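## Task

Coil the red wire around the reel as one strand turning in a single direction, until only a small total amount remains off the reel. Wire counts as wound only if it sits between the two flanges, not beyond their rims and not inside the central hole. At the end the reel must lie flat and sit completely within the painted ring, and neither the reel nor the wire may touch anything fixed to the table, such as an arm base. The result must hold without the robot supporting it. Release everything, move the grippers away, then declare the scene finished yourself with finished_scene; any other ending counts as a failure.

## Robot and tools

ROBOT AND FRAME. Two six-joint arms, left_arm and right_arm, each with a two-finger parallel gripper. All positions use one scene frame: origin on the table surface midway between the arms, +z up, +x pointing out across the table, +y toward left_arm. The names left and right are labels, not image sides. Bases: left_arm at (+0.002, +0.345, 0) m, right_arm at (+0.018, -0.308, 0) m, both facing roughly +x. Joint ranges in rad: waist -2.618 to 3.054, shoulder 0 to 3.142, elbow 0 to 3.142, wrist pitch -1.571 to 1.571, wrist yaw -1.571 to 1.571, wrist roll -2.094 to 2.094. The fingers extend along the gripper's own +z axis and close along its y axis. end_effector_position is the spot between the finger pads, roughly 1 cm short of the tips.

ROW FORMAT (shared by execute_actions and move). One flat list of 16 numbers covering both arms: left_arm x, y, z, qw, qx, qy, qz, opening, then right_arm x, y, z, qw, qx, qy, qz, opening. x, y, z are an absolute target position in metres in the scene frame; the quaternion is an absolute target orientation, w first, in the scene frame. Opening runs from -1 (closed) to +1 (fully open, 0.093 m) and is a target, not an offset. Both arms must always be filled in; to keep an arm still, repeat the exact pose and opening from the latest result, and repeat the same quaternion each row if you want orientation unchanged.

execute_actions(actions): a list of actions; each action is a list of up to 15 rows, one row per 1/30 s control step; if fewer than 15 rows, the last row repeats to fill the action. An empty list only returns state and images. A target more than 0.6 m from a gripper's current position along any of that gripper's axes gets the action rejected for both arms; if the first action is malformed or fails this check, nothing in the call runs. Each step, the commanded pose is clamped to within 70 mm and 16 degrees of where the gripper actually is, so large jumps take several actions; keep commanding the remainder.

move(target, speed, blocking): target is one 16-number row of absolute poses as above. Each gripper travels a straight line toward its pose, both finishing together, over 0.5 to 10 s (cut off at 10 s). speed is m/s, 0.002 to 0.5, default 0.25; rotation is capped at twice that in rad/s. Paths ignore obstacles and the other arm, and grippers can lag, wander or overshoot the speed, mostly near full reach. Faster contact and targets set deeper past a surface push harder. blocking=false returns after 0.5 s while motion continues; then use wait(0) to check, and call wait or stop before issuing new rows or moves. The result adds a move: line with the ending (done, off_target, moving, held, fault) and active limits (paced means the pose was clipped; held means a check blocked steps, after which the arm may surge), plus each gripper's distance from its pose.

wait(seconds): 0 to 10; arms keep their last command; returns early if a move finishes. stop(): brakes a running move; it needs stopping distance. zoom_image(camera, region): camera is cam_high, cam_low, cam_left_wrist or cam_right_wrist; region [x0, y0, x1, y1] in pixels, top-left origin, at most 504 by 504. read_manual(section) returns only licence text. finished_scene(scene): pass the number of the current scene; irreversible, and it reports success.

RESULTS. The state line gives each gripper's position and quaternion in the scene frame (reported position may be off, more at long reach). Hand target lines show where the controller is currently driving each gripper. grip_measured is the finger motor on the opening scale; pads meet near -0.94 and each mm of object width adds about 0.0208, with a fixed per-gripper bias up to 0.02. After contact the motor keeps moving toward your number, so the reading barely reveals a touch; commanding further below the object's width squeezes harder, up to roughly 50 to 62 N per pad (less for very thin parts). Keep sending the same closing number to stay gripped. Joint positions end with the gripper gap in metres, valid only when nothing blocks the fingers. Step readings list positions at some steps; HELD marks steps where an arm was held back. A pose unreachable line names an arm whose command the clearance check altered. FAULT lines mean an arm stopped. MOTOR HOT appears at 75 °C; at 90 °C that arm halts for 10 s; at 100 °C it goes limp and drops.

CAMERAS. All 504x504: cam_high looks down from about (0.41, 0.75, 1.0), cam_low views from about (-0.15, -1.29, 0.21), plus one camera on each wrist. Calibration is approximate.

CAUTIONS. Joint friction can leave a gripper up to about 31 mm from the command, and tiny moves may not happen. Never let the arms collide or shove each other. Do not drop, slam or knock anything, and never push an object off the table. Loose objects may occasionally get a small external nudge. Avoid long loaded holds that heat motors. Before finishing, open the gripper, lift clear of the reel and wire, and confirm the reel is flat inside the ring and clear of the arm bases.

Each tool is called after ">>>" as name([rows], argument=value, ...), one row to a line, values as JSON.

## Session

I'll start by looking at the scene.

>>> execute_actions(actions=[])

Scene clock: 0.00 s.
left_arm: end_effector_position=(+0.3420, +0.4060, +0.1047) grip_measured=+0.993 end_effector_quat_wxyz=(+0.052, +0.865, -0.498, +0.036) | right_arm: end_effector_position=(+0.1409, -0.1171, +0.1676) grip_measured=+0.993 end_effector_quat_wxyz=(+0.000, +0.820, -0.539, -0.194)
Joint positions: left_arm=[ 0.212  1.87   1.551 -1.271  0.125 -1.856  0.093] | right_arm=[ 0.55   1.463  1.306 -1.522 -0.376 -1.275  0.093]
Joint velocities: left_arm=[ 0.007  0.002  0.002  0.022 -0.007  0.022 -0.   ] | right_arm=[-0.012 -0.002 -0.017  0.007 -0.022 -0.022 -0.001]
Motor temperatures (°C, as the motors report them): left_arm=[18 16 18 18 16 19] | right_arm=[20 18 16 17 17 20]
Hand target (left_arm): +0.342, +0.406, +0.105; +0.052, +0.865, -0.498, +0.036
Hand target (right_arm): +0.141, -0.117, +0.168; +0.000, +0.820, -0.539, -0.194

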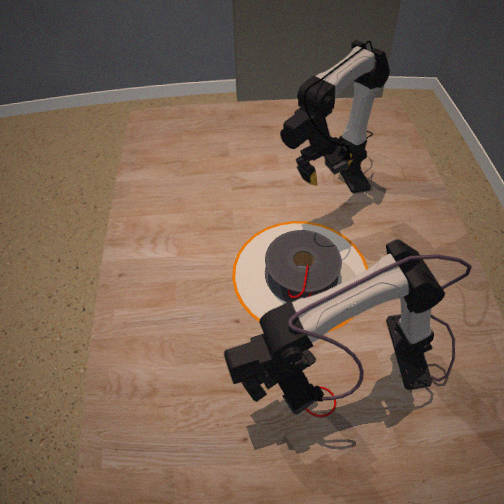

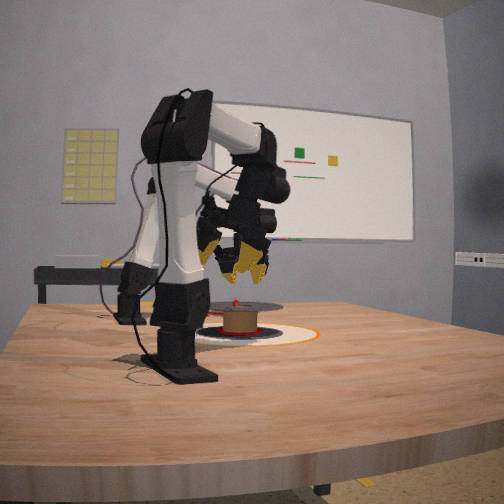

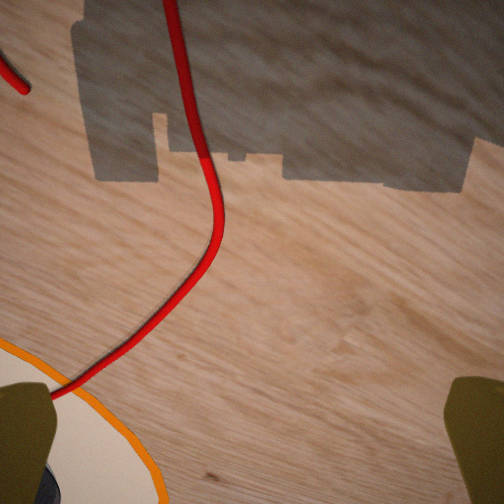

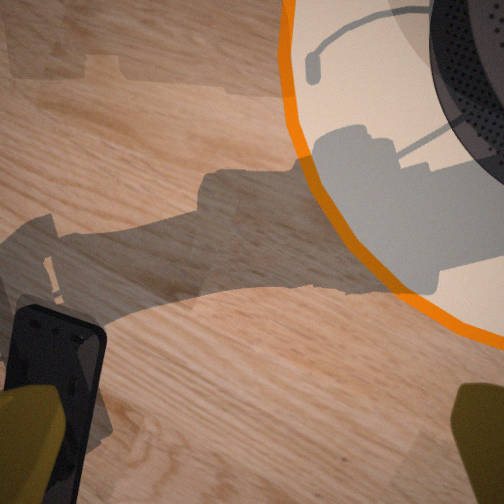

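>>> zoom_image(camera="cam_high", region=[200, 200, 400, 440])

>>> zoom_image(camera="cam_low", region=[170, 270, 330, 370])

Region (200, 200, 400, 440) of cam_high's 504x504 image, scaled by 2.100, with more detail than that image has.

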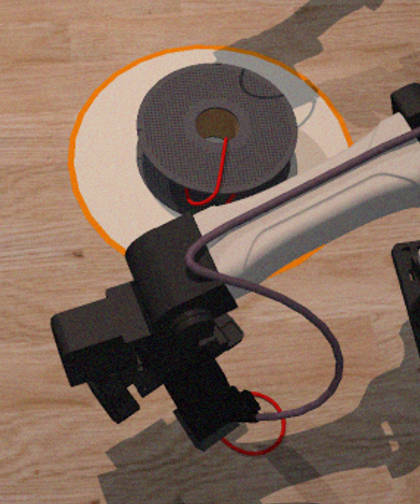

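Region (170, 270, 330, 370) of cam_low's 504x504 image, scaled by 3.150, with more detail than that image has; it fills the top 315 rows of this view, and the rest is white.

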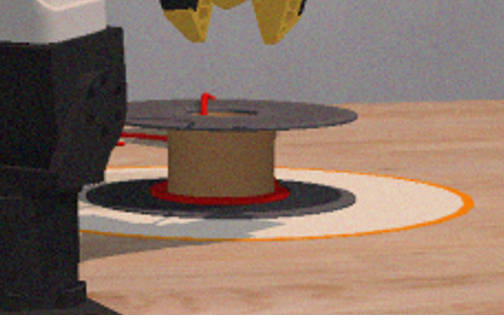

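>>> move(target=[0.12,0.60,0.22,0,0.995,-0.105,0,1, 0.10,-0.50,0.22,0,0.82,0.57,0,1], speed=0.3)

Scene clock: 7.73 s.
left_arm: end_effector_position=(+0.1306, +0.6030, +0.2081) grip_measured=+0.993 end_effector_quat_wxyz=(-0.028, +0.994, -0.106, +0.020) | right_arm: end_effector_position=(+0.0915, -0.4601, +0.2300) grip_measured=+0.993 end_effector_quat_wxyz=(+0.285, +0.652, -0.348, +0.610)
Joint positions: left_arm=[ 1.093  1.612  1.664 -1.557  0.018 -1.81   0.093] | right_arm=[ 0.408  0.032  0.62  -1.58   1.459 -2.1    0.093]
Joint velocities: left_arm=[ 0.022  0.007  0.002  0.022  0.007 -0.022 -0.001] | right_arm=[-0.007  0.007 -0.002 -0.051  0.051  0.051  0.   ]
Motor temperatures (°C, as the motors report them): left_arm=[18 18 19 18 16 19] | right_arm=[20 19 16 18 17 20]
Hand target (left_arm): +0.126, +0.602, +0.218; -0.042, +0.993, -0.105, +0.018
Hand target (right_arm): +0.090, -0.461, +0.226; +0.298, +0.649, -0.345, +0.609
Off the commanded pose (left_arm): 0.016 m, 4 deg.
Off the commanded pose (right_arm): 0.042 m, 141 deg; orientation clipped at the last step of the last action.
joint sent to its limit (left arm) — the command would take joint 4 (wrist pitch) past its lower limit, so that joint was sent only as far as its limit.
joint sent to its limit (right arm) — the command would take joint 2 (shoulder) past its lower limit, joint 4 (wrist pitch) past its lower limit and joint 6 (wrist roll) past its lower limit, so those joints were sent only as far as their limits.
move: off_target (left_arm, right_arm); limits=paced
camera_calibration (this result's frames):
cam_left_wrist: T_world_to_cam=[[0.216027, 0.971476, 0.09781, -0.633775], [0.856782, -0.236652, 0.458171, -0.0301068], [0.468249, -0.0151756, -0.883466, 0.213874], [0, 0, 0, 1]] pos_world=[0.0625611, 0.611818, 0.264734]
cam_right_wrist: T_world_to_cam=[[0.803078, 0.592581, 0.0625588, 0.185313], [-0.232196, 0.21452, 0.948718, -0.058683], [0.548773, -0.77642, 0.309871, -0.398602], [0, 0, 0, 1]] pos_world=[0.0562953, -0.406708, 0.167596]

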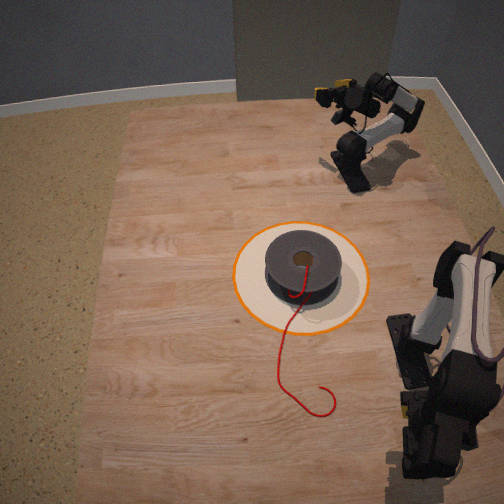

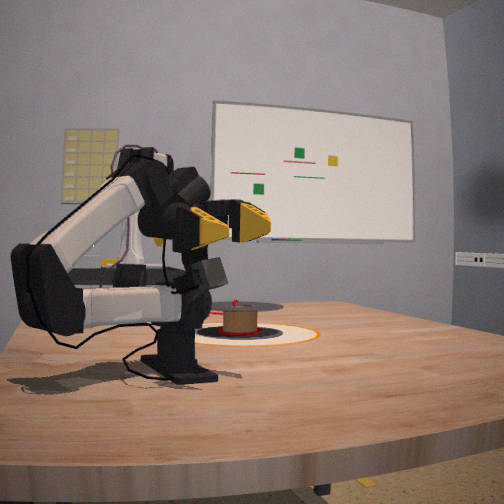

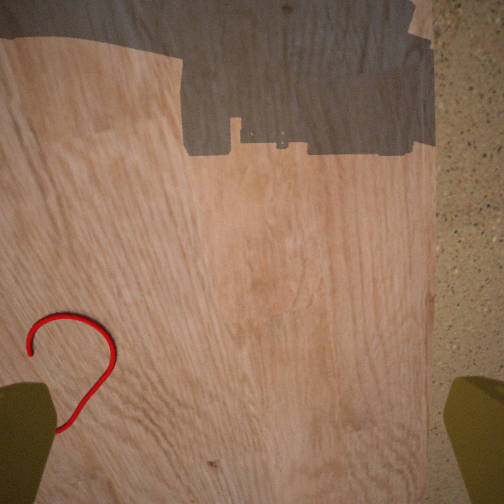

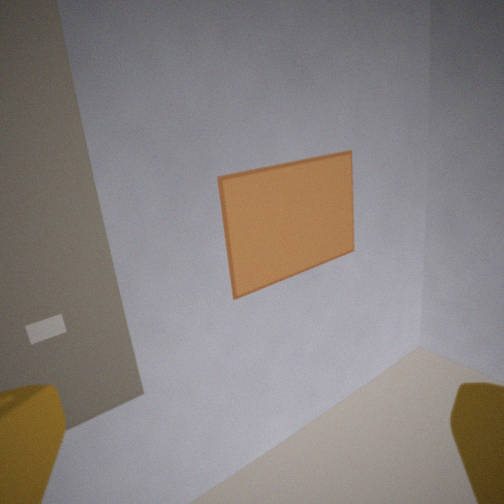

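>>> zoom_image(camera="cam_high", region=[220, 210, 390, 430])

>>> zoom_image(camera="cam_high", region=[255, 220, 355, 320])

Region (220, 210, 390, 430) of cam_high's 504x504 image, scaled by 2.291, with more detail than that image has; it fills the left 389 columns of this view, and the rest is white.

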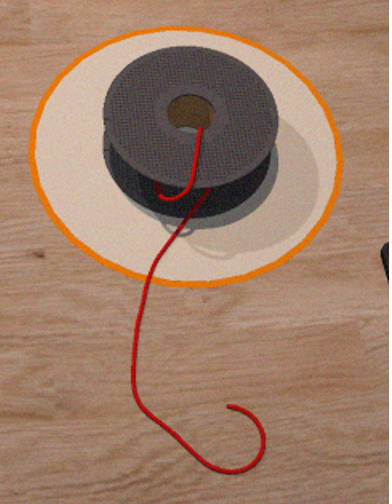

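Region (255, 220, 355, 320) of cam_high's 504x504 image, scaled by 5.040, with more detail than that image has.

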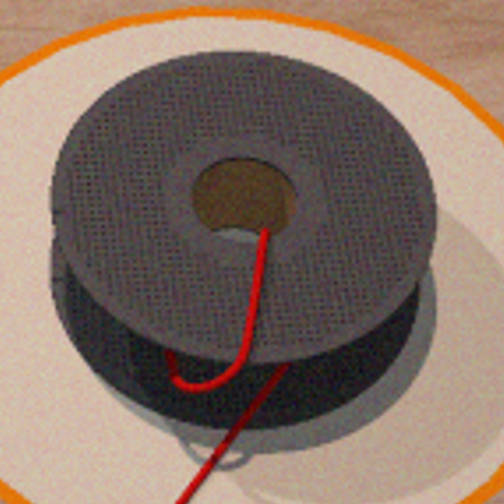

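>>> move(target=[0.22,0.14,0.24,0,0.924,-0.383,0,1, 0.16,-0.22,0.20,0,0.82,-0.57,0,1], speed=0.25)

Scene clock: 20.27 s.
left_arm: end_effector_position=(+0.2079, +0.1463, +0.2393) grip_measured=+0.993 end_effector_quat_wxyz=(+0.215, +0.688, -0.684, +0.114) | right_arm: end_effector_position=(+0.1543, -0.2243, +0.1936) grip_measured=+0.993 end_effector_quat_wxyz=(-0.047, +0.824, -0.564, +0.027)
Joint positions: left_arm=[-0.518  1.548  1.647 -1.566  0.482 -2.093  0.093] | right_arm=[ 0.39   1.086  1.2   -1.577  0.012 -1.379  0.093]
Joint velocities: left_arm=[-0.002  0.007 -0.012 -0.022 -0.022  0.022  0.   ] | right_arm=[-0.012 -0.002  0.002 -0.022 -0.095 -0.007 -0.   ]
Motor temperatures (°C, as the motors report them): left_arm=[18 20 20 18 16 19] | right_arm=[20 19 17 18 18 20]
Hand target (left_arm): +0.209, +0.143, +0.240; +0.217, +0.687, -0.685, +0.112
Hand target (right_arm): +0.155, -0.221, +0.197; -0.049, +0.822, -0.568, +0.019
Off the commanded pose (left_arm): 0.014 m, 52 deg; orientation clipped at the last step of the last action.
Off the commanded pose (right_arm): 0.010 m, 6 deg.
joint sent to its limit (left arm) — the command would take joint 4 (wrist pitch) past its lower limit and joint 6 (wrist roll) past its lower limit, so those joints were sent only as far as their limits.
joint sent to its limit (right arm) — the command would take joint 4 (wrist pitch) past its lower limit, so that joint was sent only as far as its limit.
move: off_target (left_arm, right_arm); limits=paced
camera_calibration (this result's frames):
cam_left_wrist: T_world_to_cam=[[0.994467, -0.0184268, -0.103417, -0.178736], [0.0708577, -0.609118, 0.789908, -0.0802455], [-0.0775485, -0.792865, -0.604442, 0.35877], [0, 0, 0, 1]] pos_world=[0.211255, 0.232283, 0.261758]
cam_right_wrist: T_world_to_cam=[[0.93044, 0.350684, 0.106309, -0.0849067], [0.286123, -0.876505, 0.387134, -0.276151], [0.228943, -0.329788, -0.915874, 0.14814], [0, 0, 0, 1]] pos_world=[0.124098, -0.163418, 0.251612]

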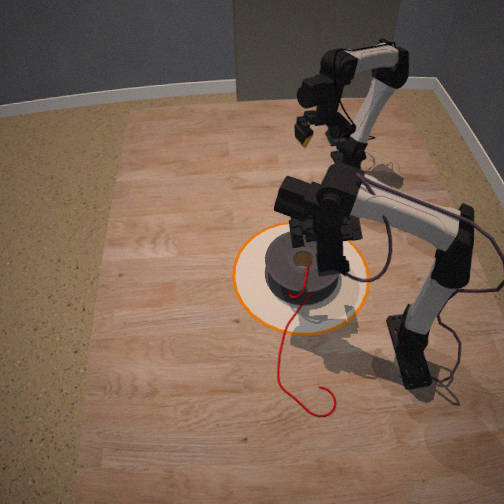

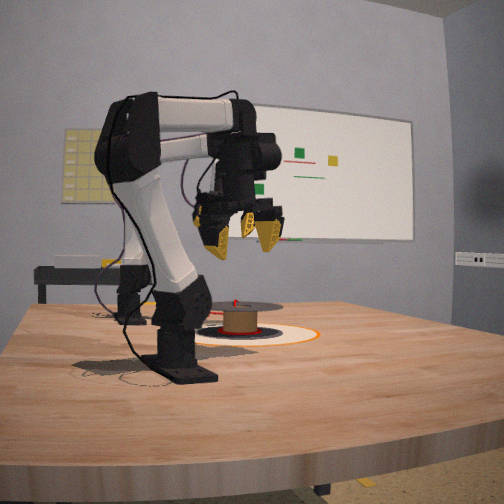

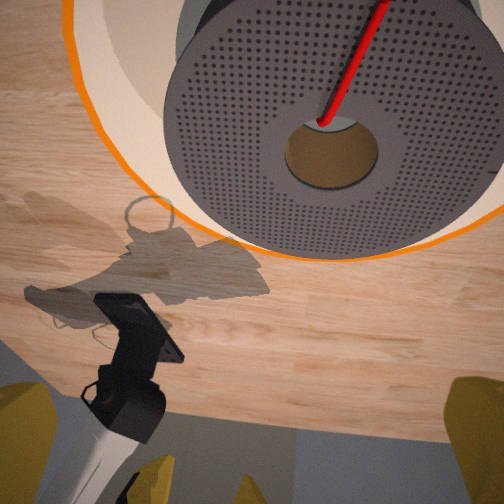

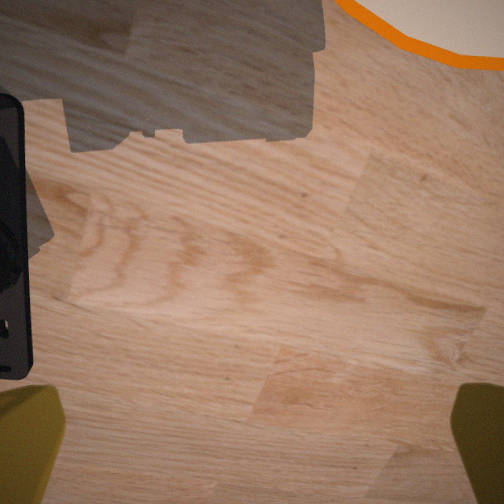

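>>> move(target=[0.22,0.075,0.19,0,0,1,0,1, 0.16,-0.22,0.18,0,0.82,-0.57,0,1], speed=0.2)

Scene clock: 26.30 s.
left_arm: end_effector_position=(+0.2167, +0.0792, +0.1908) grip_measured=+0.994 end_effector_quat_wxyz=(+0.003, -0.008, +1.000, -0.014) | right_arm: end_effector_position=(+0.1596, -0.2205, +0.1810) grip_measured=+0.993 end_effector_quat_wxyz=(-0.007, +0.825, -0.565, +0.008)
Joint positions: left_arm=[-0.912  1.844  1.867 -1.567  0.013 -0.901  0.093] | right_arm=[ 0.39   1.174  1.2   -1.577  0.01  -1.376  0.093]
Joint velocities: left_arm=[-0.002 -0.002  0.012 -0.051  0.007  0.007 -0.001] | right_arm=[-0.007 -0.012  0.012 -0.037 -0.007 -0.051 -0.   ]
Motor temperatures (°C, as the motors report them): left_arm=[18 20 21 18 16 19] | right_arm=[20 19 17 18 18 20]
Hand target (left_arm): +0.219, +0.076, +0.190; +0.007, -0.001, +1.000, -0.009
Hand target (right_arm): +0.160, -0.220, +0.180; -0.000, +0.821, -0.571, -0.000
Off the commanded pose (left_arm): 0.005 m, 2 deg.
Off the commanded pose (right_arm): 0.001 m, 1 deg.
joint sent to its limit (left arm) — the command would take joint 4 (wrist pitch) past its lower limit, so that joint was sent only as far as its limit.
move: done
camera_calibration (this result's frames):
cam_left_wrist: T_world_to_cam=[[0.00617935, -0.997832, 0.0655273, 0.0657832], [-0.905245, 0.0222582, 0.424307, 0.147824], [-0.424846, -0.0619402, -0.903144, 0.351324], [0, 0, 0, 1]] pos_world=[0.282669, 0.0841113, 0.250263]
cam_right_wrist: T_world_to_cam=[[0.936103, 0.35117, 0.0197512, -0.0749569], [0.313902, -0.859452, 0.403494, -0.273088], [0.15867, -0.371513, -0.914769, 0.13846], [0, 0, 0, 1]] pos_world=[0.133921, -0.156944, 0.238329]

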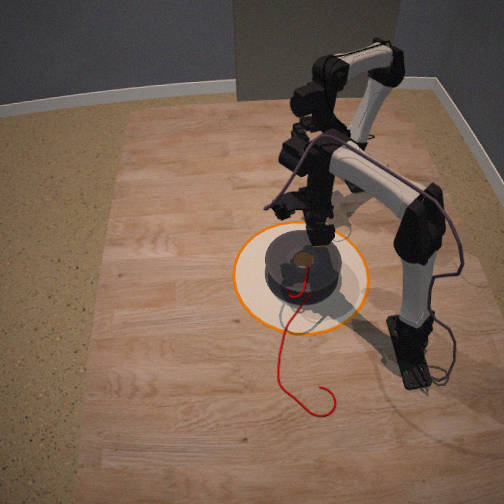

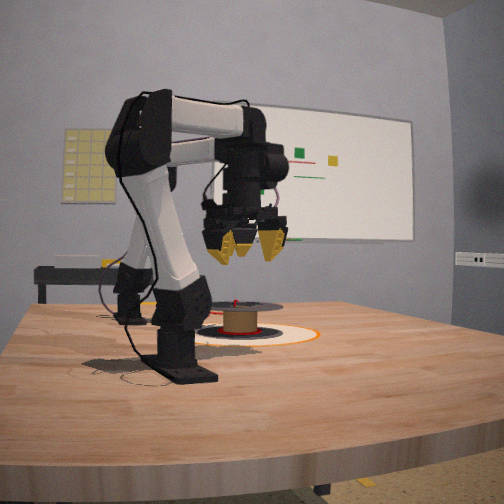

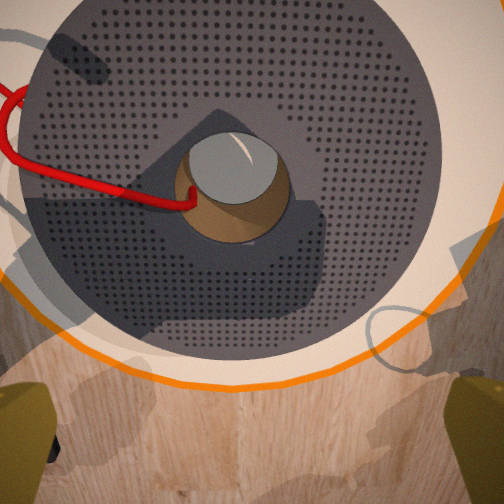

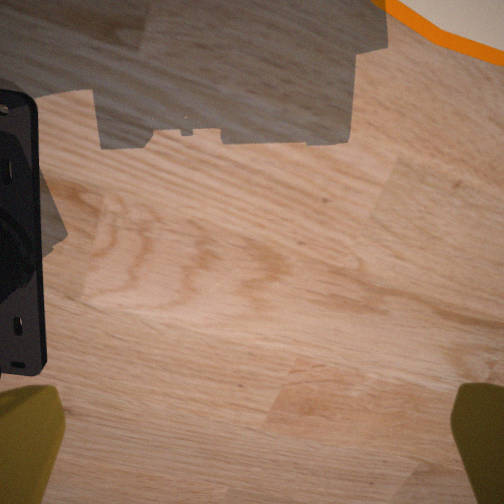

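>>> zoom_image(camera="cam_left_wrist", region=[150, 110, 310, 270])

>>> zoom_image(camera="cam_left_wrist", region=[0, 20, 200, 240])

Region (150, 110, 310, 270) of cam_left_wrist's 504x504 image, scaled by 3.150, with more detail than that image has.

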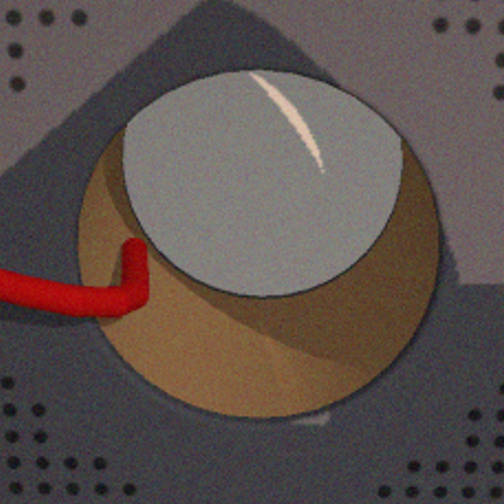

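Region (0, 20, 200, 240) of cam_left_wrist's 504x504 image, scaled by 2.291, with more detail than that image has; it fills the left 458 columns of this view, and the rest is white.

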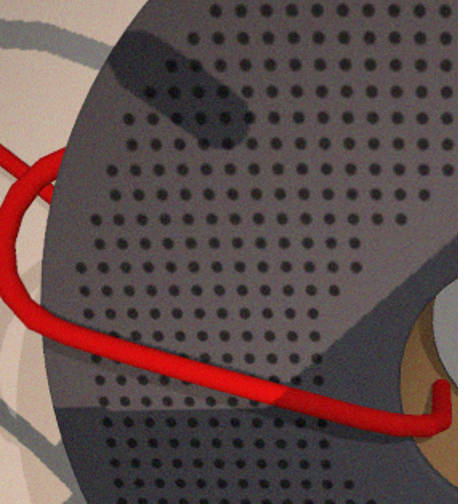

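>>> move(target=[0.10,0.56,0.20,0,-0.53,0.848,0,1, 0.235,0.07,0.19,0,-0.5,0.866,0,-1], speed=0.25)

Scene clock: 39.20 s.
left_arm: end_effector_position=(+0.1104, +0.5539, +0.1969) grip_measured=+0.994 end_effector_quat_wxyz=(+0.012, -0.531, +0.848, -0.001) | right_arm: end_effector_position=(+0.2365, +0.0663, +0.1849) grip_measured=-0.999 end_effector_quat_wxyz=(+0.059, -0.500, +0.863, +0.028)
Joint positions: left_arm=[ 1.076  1.444  1.46  -1.566  0.014 -0.015  0.093] | right_arm=[ 0.873  2.161  2.296 -1.575  0.01  -0.004  0.   ]
Joint velocities: left_arm=[-0.002 -0.002 -0.007  0.022  0.007  0.022  0.   ] | right_arm=[-0.007 -0.017  0.017  0.007 -0.022  0.051  0.   ]
Motor temperatures (°C, as the motors report them): left_arm=[18 21 22 18 16 19] | right_arm=[20 19 19 18 17 20]
Hand target (left_arm): +0.111, +0.557, +0.199; +0.013, -0.530, +0.848, -0.002
Hand target (right_arm): +0.235, +0.068, +0.184; +0.059, -0.500, +0.864, +0.024
Off the commanded pose (left_arm): 0.012 m, 1 deg.
Off the commanded pose (right_arm): 0.007 m, 7 deg.
joint sent to its limit (left arm) — the command would take joint 4 (wrist pitch) past its lower limit, so that joint was sent only as far as its limit.
joint sent to its limit (right arm) — the command would take joint 4 (wrist pitch) past its lower limit, so that joint was sent only as far as its limit.
move: off_target (left_arm, right_arm)
camera_calibration (this result's frames):
cam_left_wrist: T_world_to_cam=[[0.894013, -0.445091, 0.0513357, 0.138273], [-0.424958, -0.806064, 0.411913, 0.446696], [-0.141959, -0.390071, -0.909776, 0.49288], [0, 0, 0, 1]] pos_world=[0.136178, 0.613868, 0.257312]
cam_right_wrist: T_world_to_cam=[[0.862273, -0.50638, 0.00797679, -0.171276], [-0.488649, -0.827736, 0.275817, 0.159037], [-0.133065, -0.241727, -0.961177, 0.305339], [0, 0, 0, 1]] pos_world=[0.26603, 0.118719, 0.250986]

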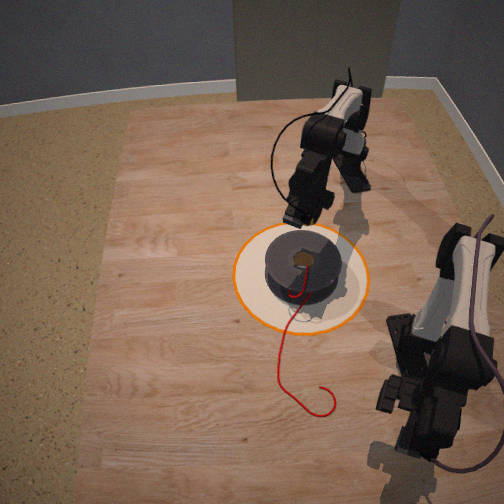

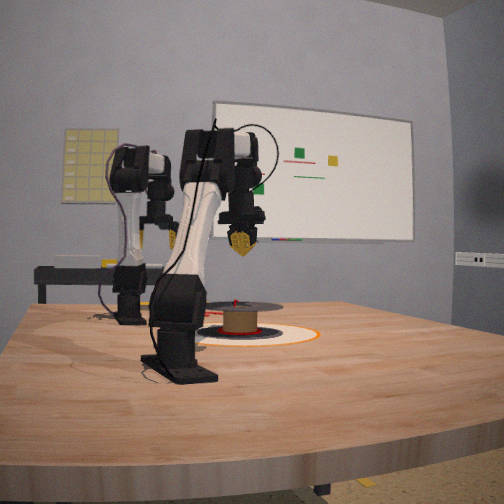

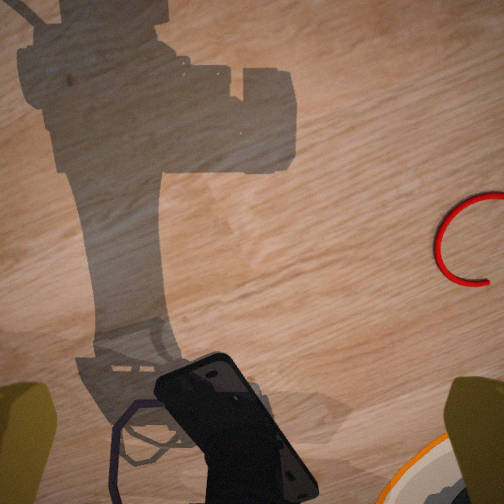

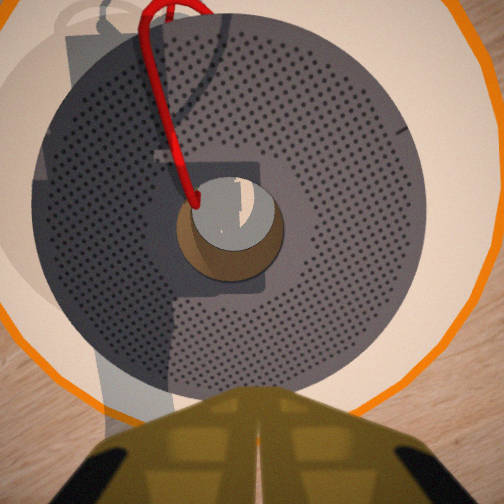

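>>> move(target=[0.10,0.56,0.20,0,-0.53,0.848,0,1, 0.236,0.085,0.11,0,-0.5,0.866,0,-1], speed=0.1)

Scene clock: 41.27 s.
left_arm: end_effector_position=(+0.1034, +0.5574, +0.1969) grip_measured=+0.994 end_effector_quat_wxyz=(+0.012, -0.529, +0.849, +0.001) | right_arm: end_effector_position=(+0.2391, +0.0787, +0.1167) grip_measured=-0.999 end_effector_quat_wxyz=(+0.004, -0.498, +0.867, -0.004)
Joint positions: left_arm=[ 1.108  1.444  1.46  -1.566  0.012  0.021  0.093] | right_arm=[ 0.882  2.308  2.268 -1.529  0.01   0.013  0.   ]
Joint velocities: left_arm=[ 0.037  0.002 -0.002 -0.037 -0.022  0.037 -0.   ] | right_arm=[ 0.007 -0.002  0.002  0.022 -0.022 -0.037  0.   ]
Motor temperatures (°C, as the motors report them): left_arm=[18 21 22 18 16 19] | right_arm=[20 20 19 18 17 20]
Hand target (left_arm): +0.100, +0.560, +0.199; +0.011, -0.530, +0.848, +0.007
Hand target (right_arm): +0.235, +0.083, +0.110; -0.000, -0.500, +0.866, +0.000
Off the commanded pose (left_arm): 0.005 m, 1 deg.
Off the commanded pose (right_arm): 0.010 m, 1 deg.
joint sent to its limit (left arm) — the command would take joint 4 (wrist pitch) past its lower limit, so that joint was sent only as far as its limit.
move: done
camera_calibration (this result's frames):
cam_left_wrist: T_world_to_cam=[[0.892097, -0.449214, 0.0486726, 0.149152], [-0.427703, -0.804785, 0.411572, 0.446156], [-0.145713, -0.38798, -0.910077, 0.49252], [0, 0, 0, 1]] pos_world=[0.12953, 0.617148, 0.257346]
cam_right_wrist: T_world_to_cam=[[0.858541, -0.51267, 0.00879237, -0.165448], [-0.473709, -0.786499, 0.396258, 0.168465], [-0.196234, -0.344368, -0.918097, 0.261345], [0, 0, 0, 1]] pos_world=[0.273132, 0.137676, 0.174639]

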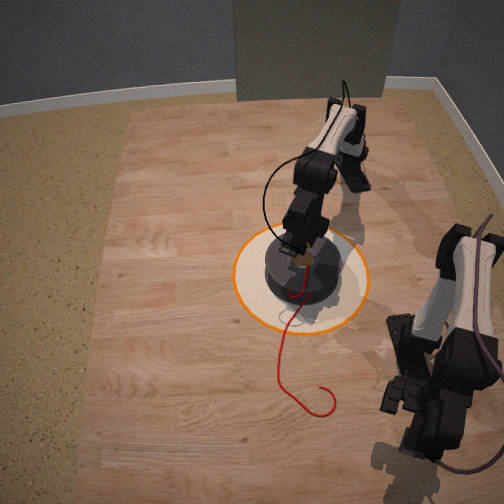

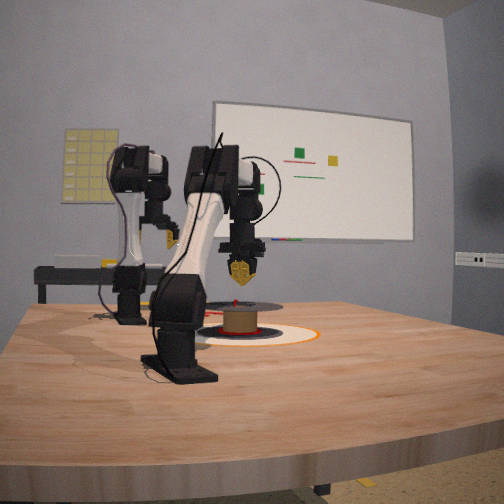

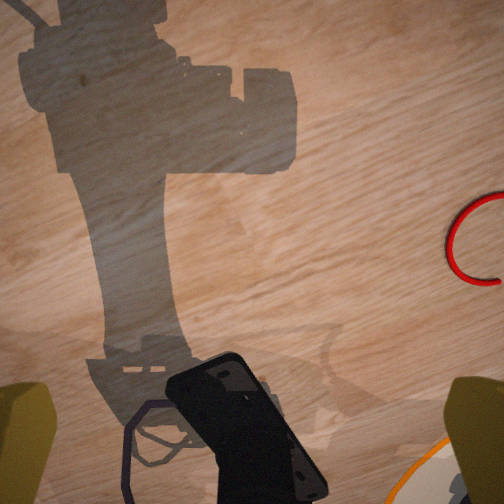

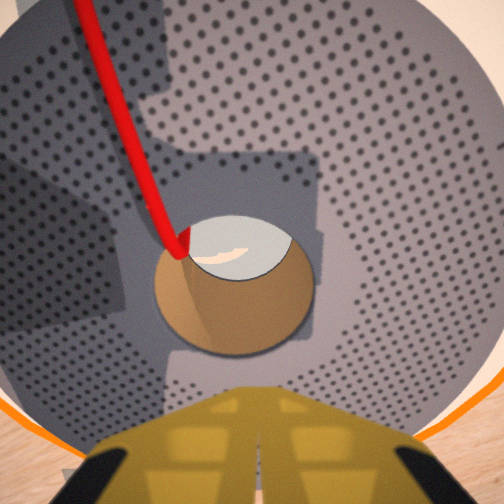

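>>> move(target=[0.10,0.56,0.20,0,-0.53,0.848,0,1, 0.234,0.092,0.08,0,-0.5,0.866,0,-1], speed=0.05)

Scene clock: 43.37 s.
left_arm: end_effector_position=(+0.1034, +0.5574, +0.1969) grip_measured=+0.994 end_effector_quat_wxyz=(+0.012, -0.528, +0.849, +0.001) | right_arm: end_effector_position=(+0.2389, +0.0891, +0.0947) grip_measured=-0.999 end_effector_quat_wxyz=(+0.013, -0.498, +0.867, +0.002)
Joint positions: left_arm=[ 1.108  1.444  1.46  -1.566  0.012  0.022  0.093] | right_arm=[ 0.894  2.308  2.179 -1.417  0.01   0.024  0.   ]
Joint velocities: left_arm=[ 0.002 -0.002  0.007  0.037  0.022 -0.022 -0.001] | right_arm=[ 0.007  0.002  0.007 -0.051 -0.037  0.007  0.   ]
Motor temperatures (°C, as the motors report them): left_arm=[18 21 22 18 16 19] | right_arm=[20 21 19 18 17 20]
Hand target (left_arm): +0.100, +0.560, +0.199; +0.011, -0.530, +0.848, +0.007
Hand target (right_arm): +0.234, +0.091, +0.080; +0.000, -0.500, +0.866, -0.001
Off the commanded pose (left_arm): 0.005 m, 1 deg.
Off the commanded pose (right_arm): 0.016 m, 2 deg.
joint sent to its limit (left arm) — the command would take joint 4 (wrist pitch) past its lower limit, so that joint was sent only as far as its limit.
move: off_target (right_arm)
camera_calibration (this result's frames):
cam_left_wrist: T_world_to_cam=[[0.891755, -0.449895, 0.0486566, 0.14957], [-0.428312, -0.804465, 0.411564, 0.446042], [-0.146018, -0.387855, -0.910081, 0.492482], [0, 0, 0, 1]] pos_world=[0.129577, 0.617127, 0.257347]
cam_right_wrist: T_world_to_cam=[[0.858841, -0.51218, 0.00798924, -0.159717], [-0.477308, -0.79451, 0.375407, 0.188809], [-0.185929, -0.326228, -0.926825, 0.241363], [0, 0, 0, 1]] pos_world=[0.272168, 0.146946, 0.154097]

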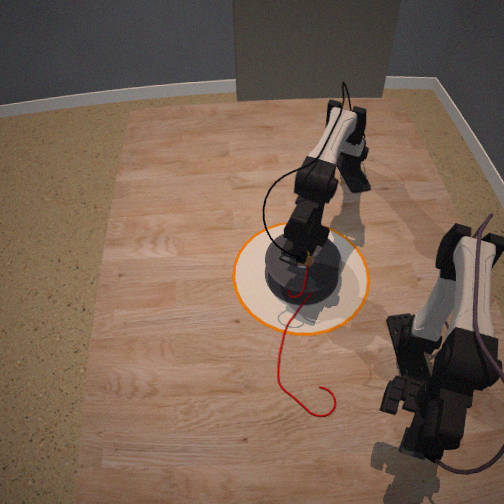

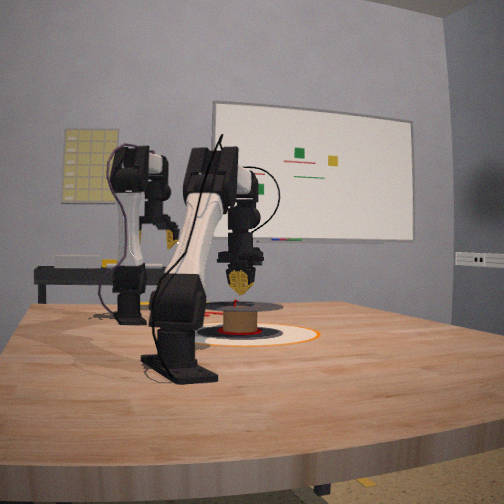

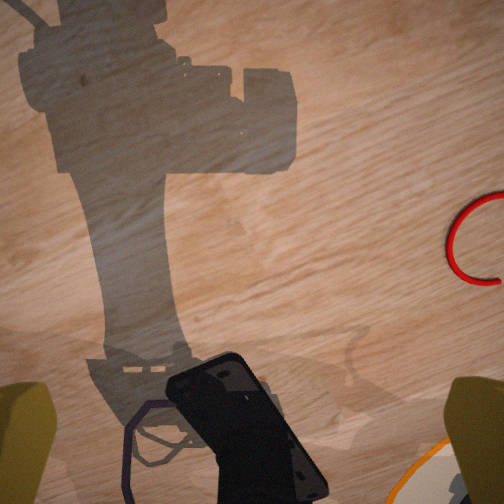

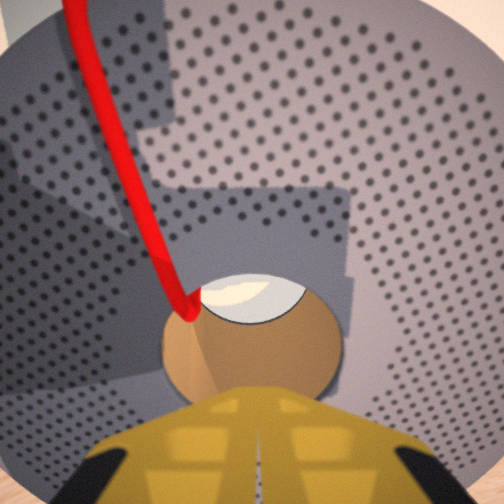

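>>> move(target=[0.10,0.56,0.20,0,-0.53,0.848,0,1, 0.235,0.088,0.055,0,-0.5,0.866,0,-1], speed=0.04)

Scene clock: 45.53 s.
left_arm: end_effector_position=(+0.1034, +0.5574, +0.1969) grip_measured=+0.994 end_effector_quat_wxyz=(+0.012, -0.528, +0.849, +0.001) | right_arm: end_effector_position=(+0.2377, +0.0870, +0.0627) grip_measured=-0.999 end_effector_quat_wxyz=(+0.006, -0.498, +0.867, -0.002)
Joint positions: left_arm=[ 1.108  1.444  1.46  -1.566  0.012  0.022  0.093] | right_arm=[ 0.894  2.308  2.052 -1.307  0.01   0.024  0.   ]
Joint velocities: left_arm=[-0.002  0.002  0.002  0.037 -0.066 -0.066 -0.002] | right_arm=[ 0.002  0.007 -0.002  0.037  0.037 -0.081  0.   ]
Motor temperatures (°C, as the motors report them): left_arm=[18 21 22 18 16 19] | right_arm=[20 22 19 18 17 20]
Hand target (left_arm): +0.100, +0.560, +0.199; +0.011, -0.530, +0.848, +0.007
Hand target (right_arm): +0.235, +0.087, +0.055; -0.000, -0.500, +0.866, -0.000
Off the commanded pose (left_arm): 0.005 m, 1 deg.
Off the commanded pose (right_arm): 0.008 m, 1 deg.
joint sent to its limit (left arm) — the command would take joint 4 (wrist pitch) past its lower limit, so that joint was sent only as far as its limit.
move: done
camera_calibration (this result's frames):
cam_left_wrist: T_world_to_cam=[[0.891584, -0.450235, 0.0486486, 0.149779], [-0.428617, -0.804304, 0.411561, 0.445984], [-0.146171, -0.387792, -0.910083, 0.492464], [0, 0, 0, 1]] pos_world=[0.1296, 0.617117, 0.257347]
cam_right_wrist: T_world_to_cam=[[0.858905, -0.512064, 0.00854163, -0.159603], [-0.47435, -0.789137, 0.390198, 0.196528], [-0.193066, -0.339195, -0.920691, 0.213305], [0, 0, 0, 1]] pos_world=[0.271489, 0.145712, 0.121066]

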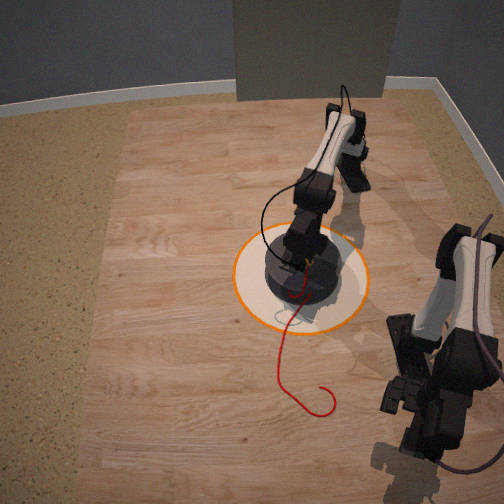

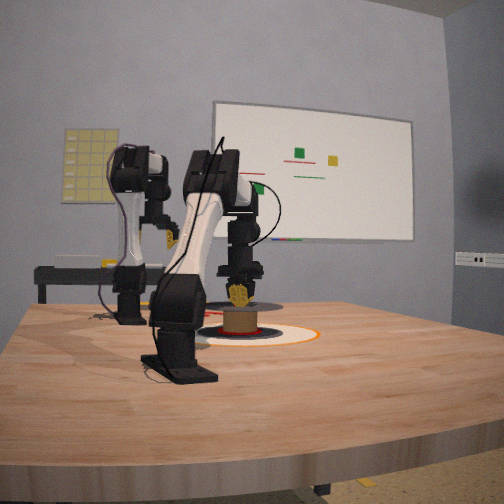

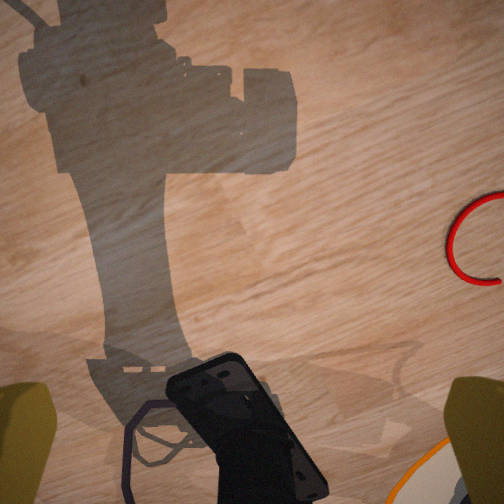

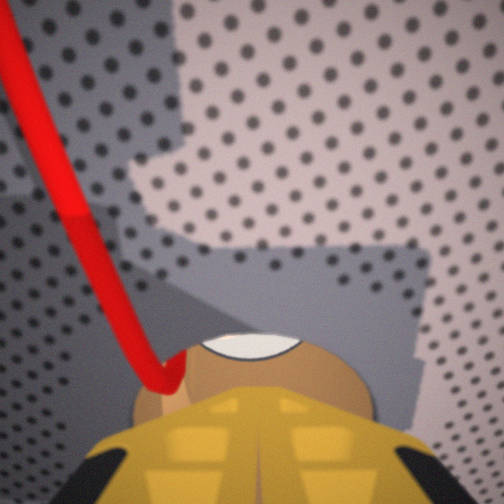

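>>> zoom_image(camera="cam_low", region=[190, 250, 300, 350])

Region (190, 250, 300, 350) of cam_low's 504x504 image, scaled by 4.582, with more detail than that image has; it fills the top 458 rows of this view, and the rest is white.

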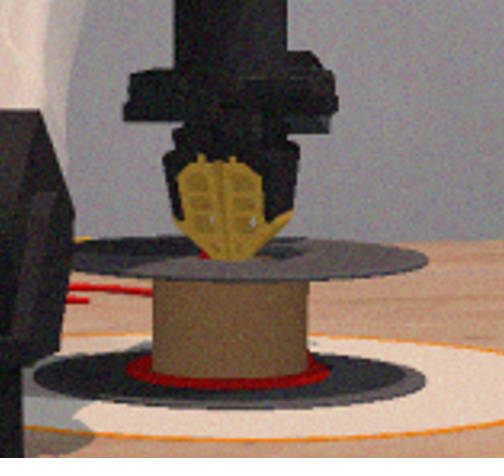

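>>> move(target=[0.10,0.56,0.20,0,-0.53,0.848,0,1, 0.236,0.087,0.063,0,0.4226,0.9063,0,-1], speed=0.5)

Scene clock: 49.33 s.
left_arm: end_effector_position=(+0.1034, +0.5574, +0.1969) grip_measured=+0.994 end_effector_quat_wxyz=(+0.012, -0.528, +0.849, +0.001) | right_arm: end_effector_position=(+0.2378, +0.0873, +0.0627) grip_measured=-0.999 end_effector_quat_wxyz=(+0.005, +0.419, +0.908, +0.005)
Joint positions: left_arm=[ 1.108  1.444  1.46  -1.566  0.012  0.022  0.093] | right_arm=[ 0.894  2.308  2.052 -1.305  0.01   1.933  0.   ]
Joint velocities: left_arm=[ 0.002  0.007 -0.002 -0.007 -0.022 -0.051  0.001] | right_arm=[ 0.017  0.007 -0.007 -0.066  0.037  0.022  0.   ]
Motor temperatures (°C, as the motors report them): left_arm=[18 21 22 18 16 19] | right_arm=[20 23 19 18 17 20]
Hand target (left_arm): +0.100, +0.560, +0.199; +0.011, -0.530, +0.848, +0.007
Hand target (right_arm): +0.236, +0.087, +0.063; -0.000, +0.423, +0.906, +0.000
Off the commanded pose (left_arm): 0.005 m, 1 deg.
Off the commanded pose (right_arm): 0.002 m, 1 deg.
joint sent to its limit (left arm) — the command would take joint 4 (wrist pitch) past its lower limit, so that joint was sent only as far as its limit.
move: done
camera_calibration (this result's frames):
cam_left_wrist: T_world_to_cam=[[0.891584, -0.450235, 0.0486486, 0.149779], [-0.428617, -0.804304, 0.411561, 0.445984], [-0.146171, -0.387792, -0.910083, 0.492464], [0, 0, 0, 1]] pos_world=[0.1296, 0.617117, 0.257347]
cam_right_wrist: T_world_to_cam=[[-0.767639, -0.640733, -0.0138859, 0.239898], [-0.59328, 0.702259, 0.393511, 0.0946949], [-0.242384, 0.310312, -0.919215, 0.168365], [0, 0, 0, 1]] pos_world=[0.281144, 0.0349642, 0.120832]

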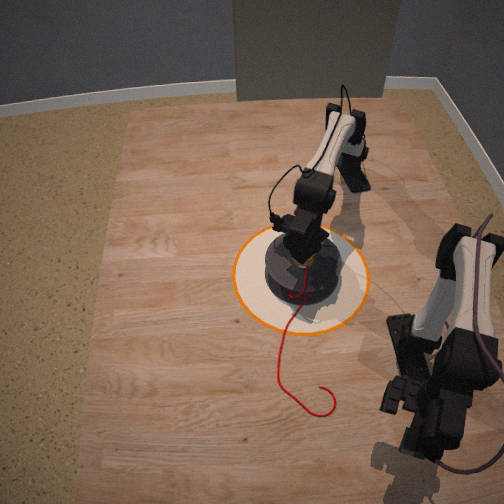

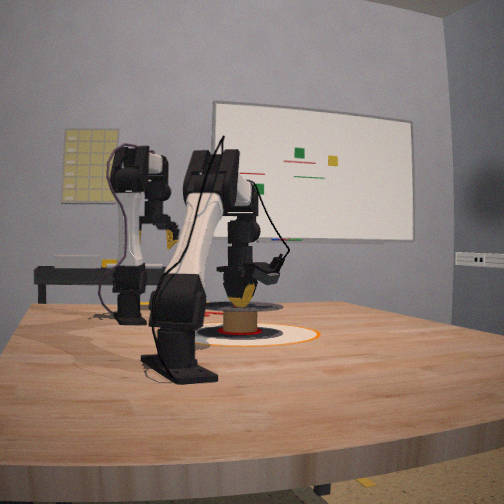

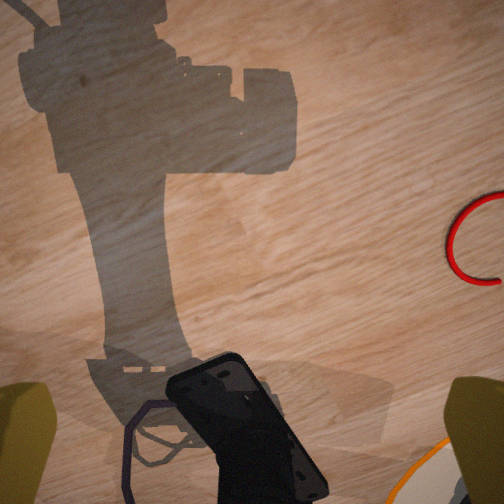

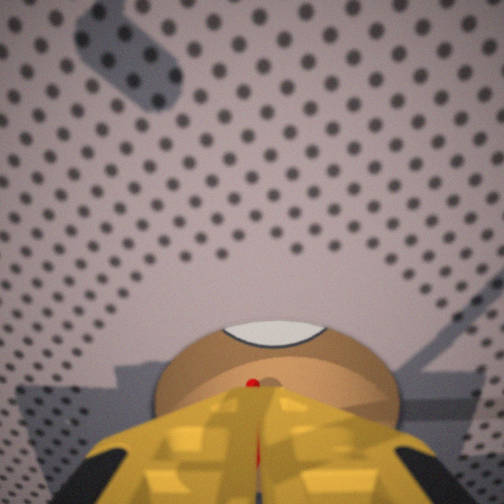

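>>> move(target=[0.10,0.56,0.20,0,-0.53,0.848,0,1, 0.232,0.081,0.042,0,0.4226,0.9063,0,-1], speed=0.03)

Scene clock: 51.17 s.
left_arm: end_effector_position=(+0.1034, +0.5574, +0.1969) grip_measured=+0.994 end_effector_quat_wxyz=(+0.012, -0.528, +0.849, +0.001) | right_arm: end_effector_position=(+0.2352, +0.0826, +0.0509) grip_measured=-0.999 end_effector_quat_wxyz=(+0.005, +0.421, +0.907, +0.005)
Joint positions: left_arm=[ 1.108  1.444  1.46  -1.566  0.012  0.022  0.093] | right_arm=[ 0.894  2.283  1.964 -1.24   0.01   1.936  0.   ]
Joint velocities: left_arm=[-0.027 -0.002  0.007  0.007 -0.022  0.081  0.   ] | right_arm=[-0.007 -0.007 -0.012 -0.051 -0.007  0.007  0.   ]
Motor temperatures (°C, as the motors report them): left_arm=[18 21 22 18 16 19] | right_arm=[20 24 19 18 17 20]
Hand target (left_arm): +0.100, +0.560, +0.199; +0.011, -0.530, +0.848, +0.007
Hand target (right_arm): +0.232, +0.081, +0.042; +0.000, +0.423, +0.906, -0.000
Off the commanded pose (left_arm): 0.005 m, 1 deg.
Off the commanded pose (right_arm): 0.010 m, 1 deg.
joint sent to its limit (left arm) — the command would take joint 4 (wrist pitch) past its lower limit, so that joint was sent only as far as its limit.
move: done
camera_calibration (this result's frames):
cam_left_wrist: T_world_to_cam=[[0.891584, -0.450235, 0.0486486, 0.149779], [-0.428617, -0.804304, 0.411561, 0.445984], [-0.146171, -0.387792, -0.910083, 0.492464], [0, 0, 0, 1]] pos_world=[0.1296, 0.617117, 0.257347]
cam_right_wrist: T_world_to_cam=[[-0.769582, -0.638372, -0.0149671, 0.235101], [-0.591347, 0.703656, 0.393926, 0.100523], [-0.24094, 0.312009, -0.91902, 0.157789], [0, 0, 0, 1]] pos_world=[0.278391, 0.0301165, 0.108932]

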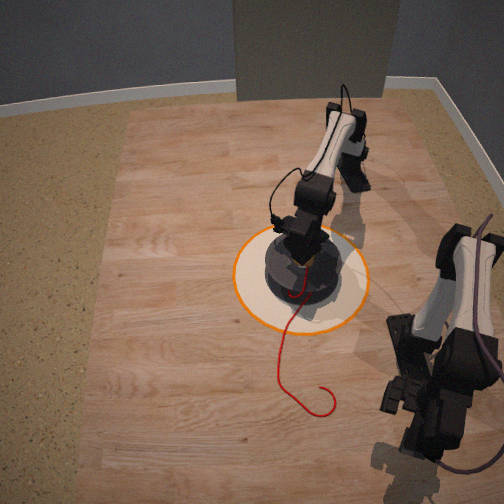

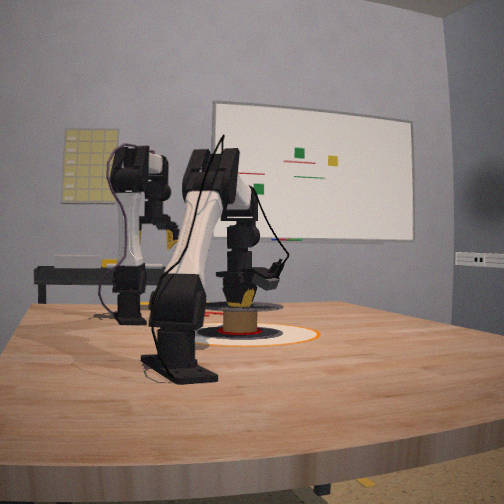

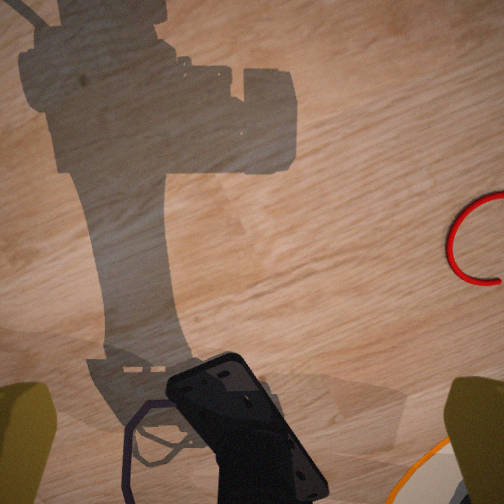

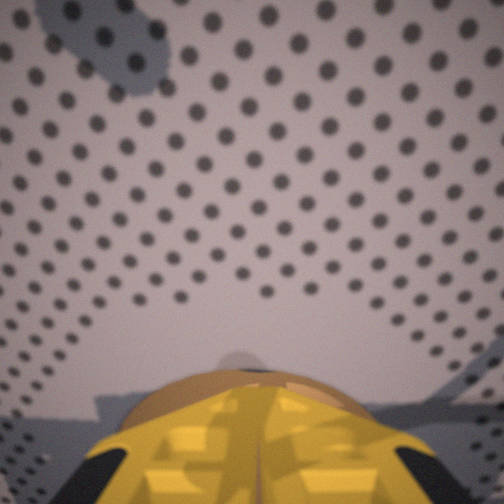

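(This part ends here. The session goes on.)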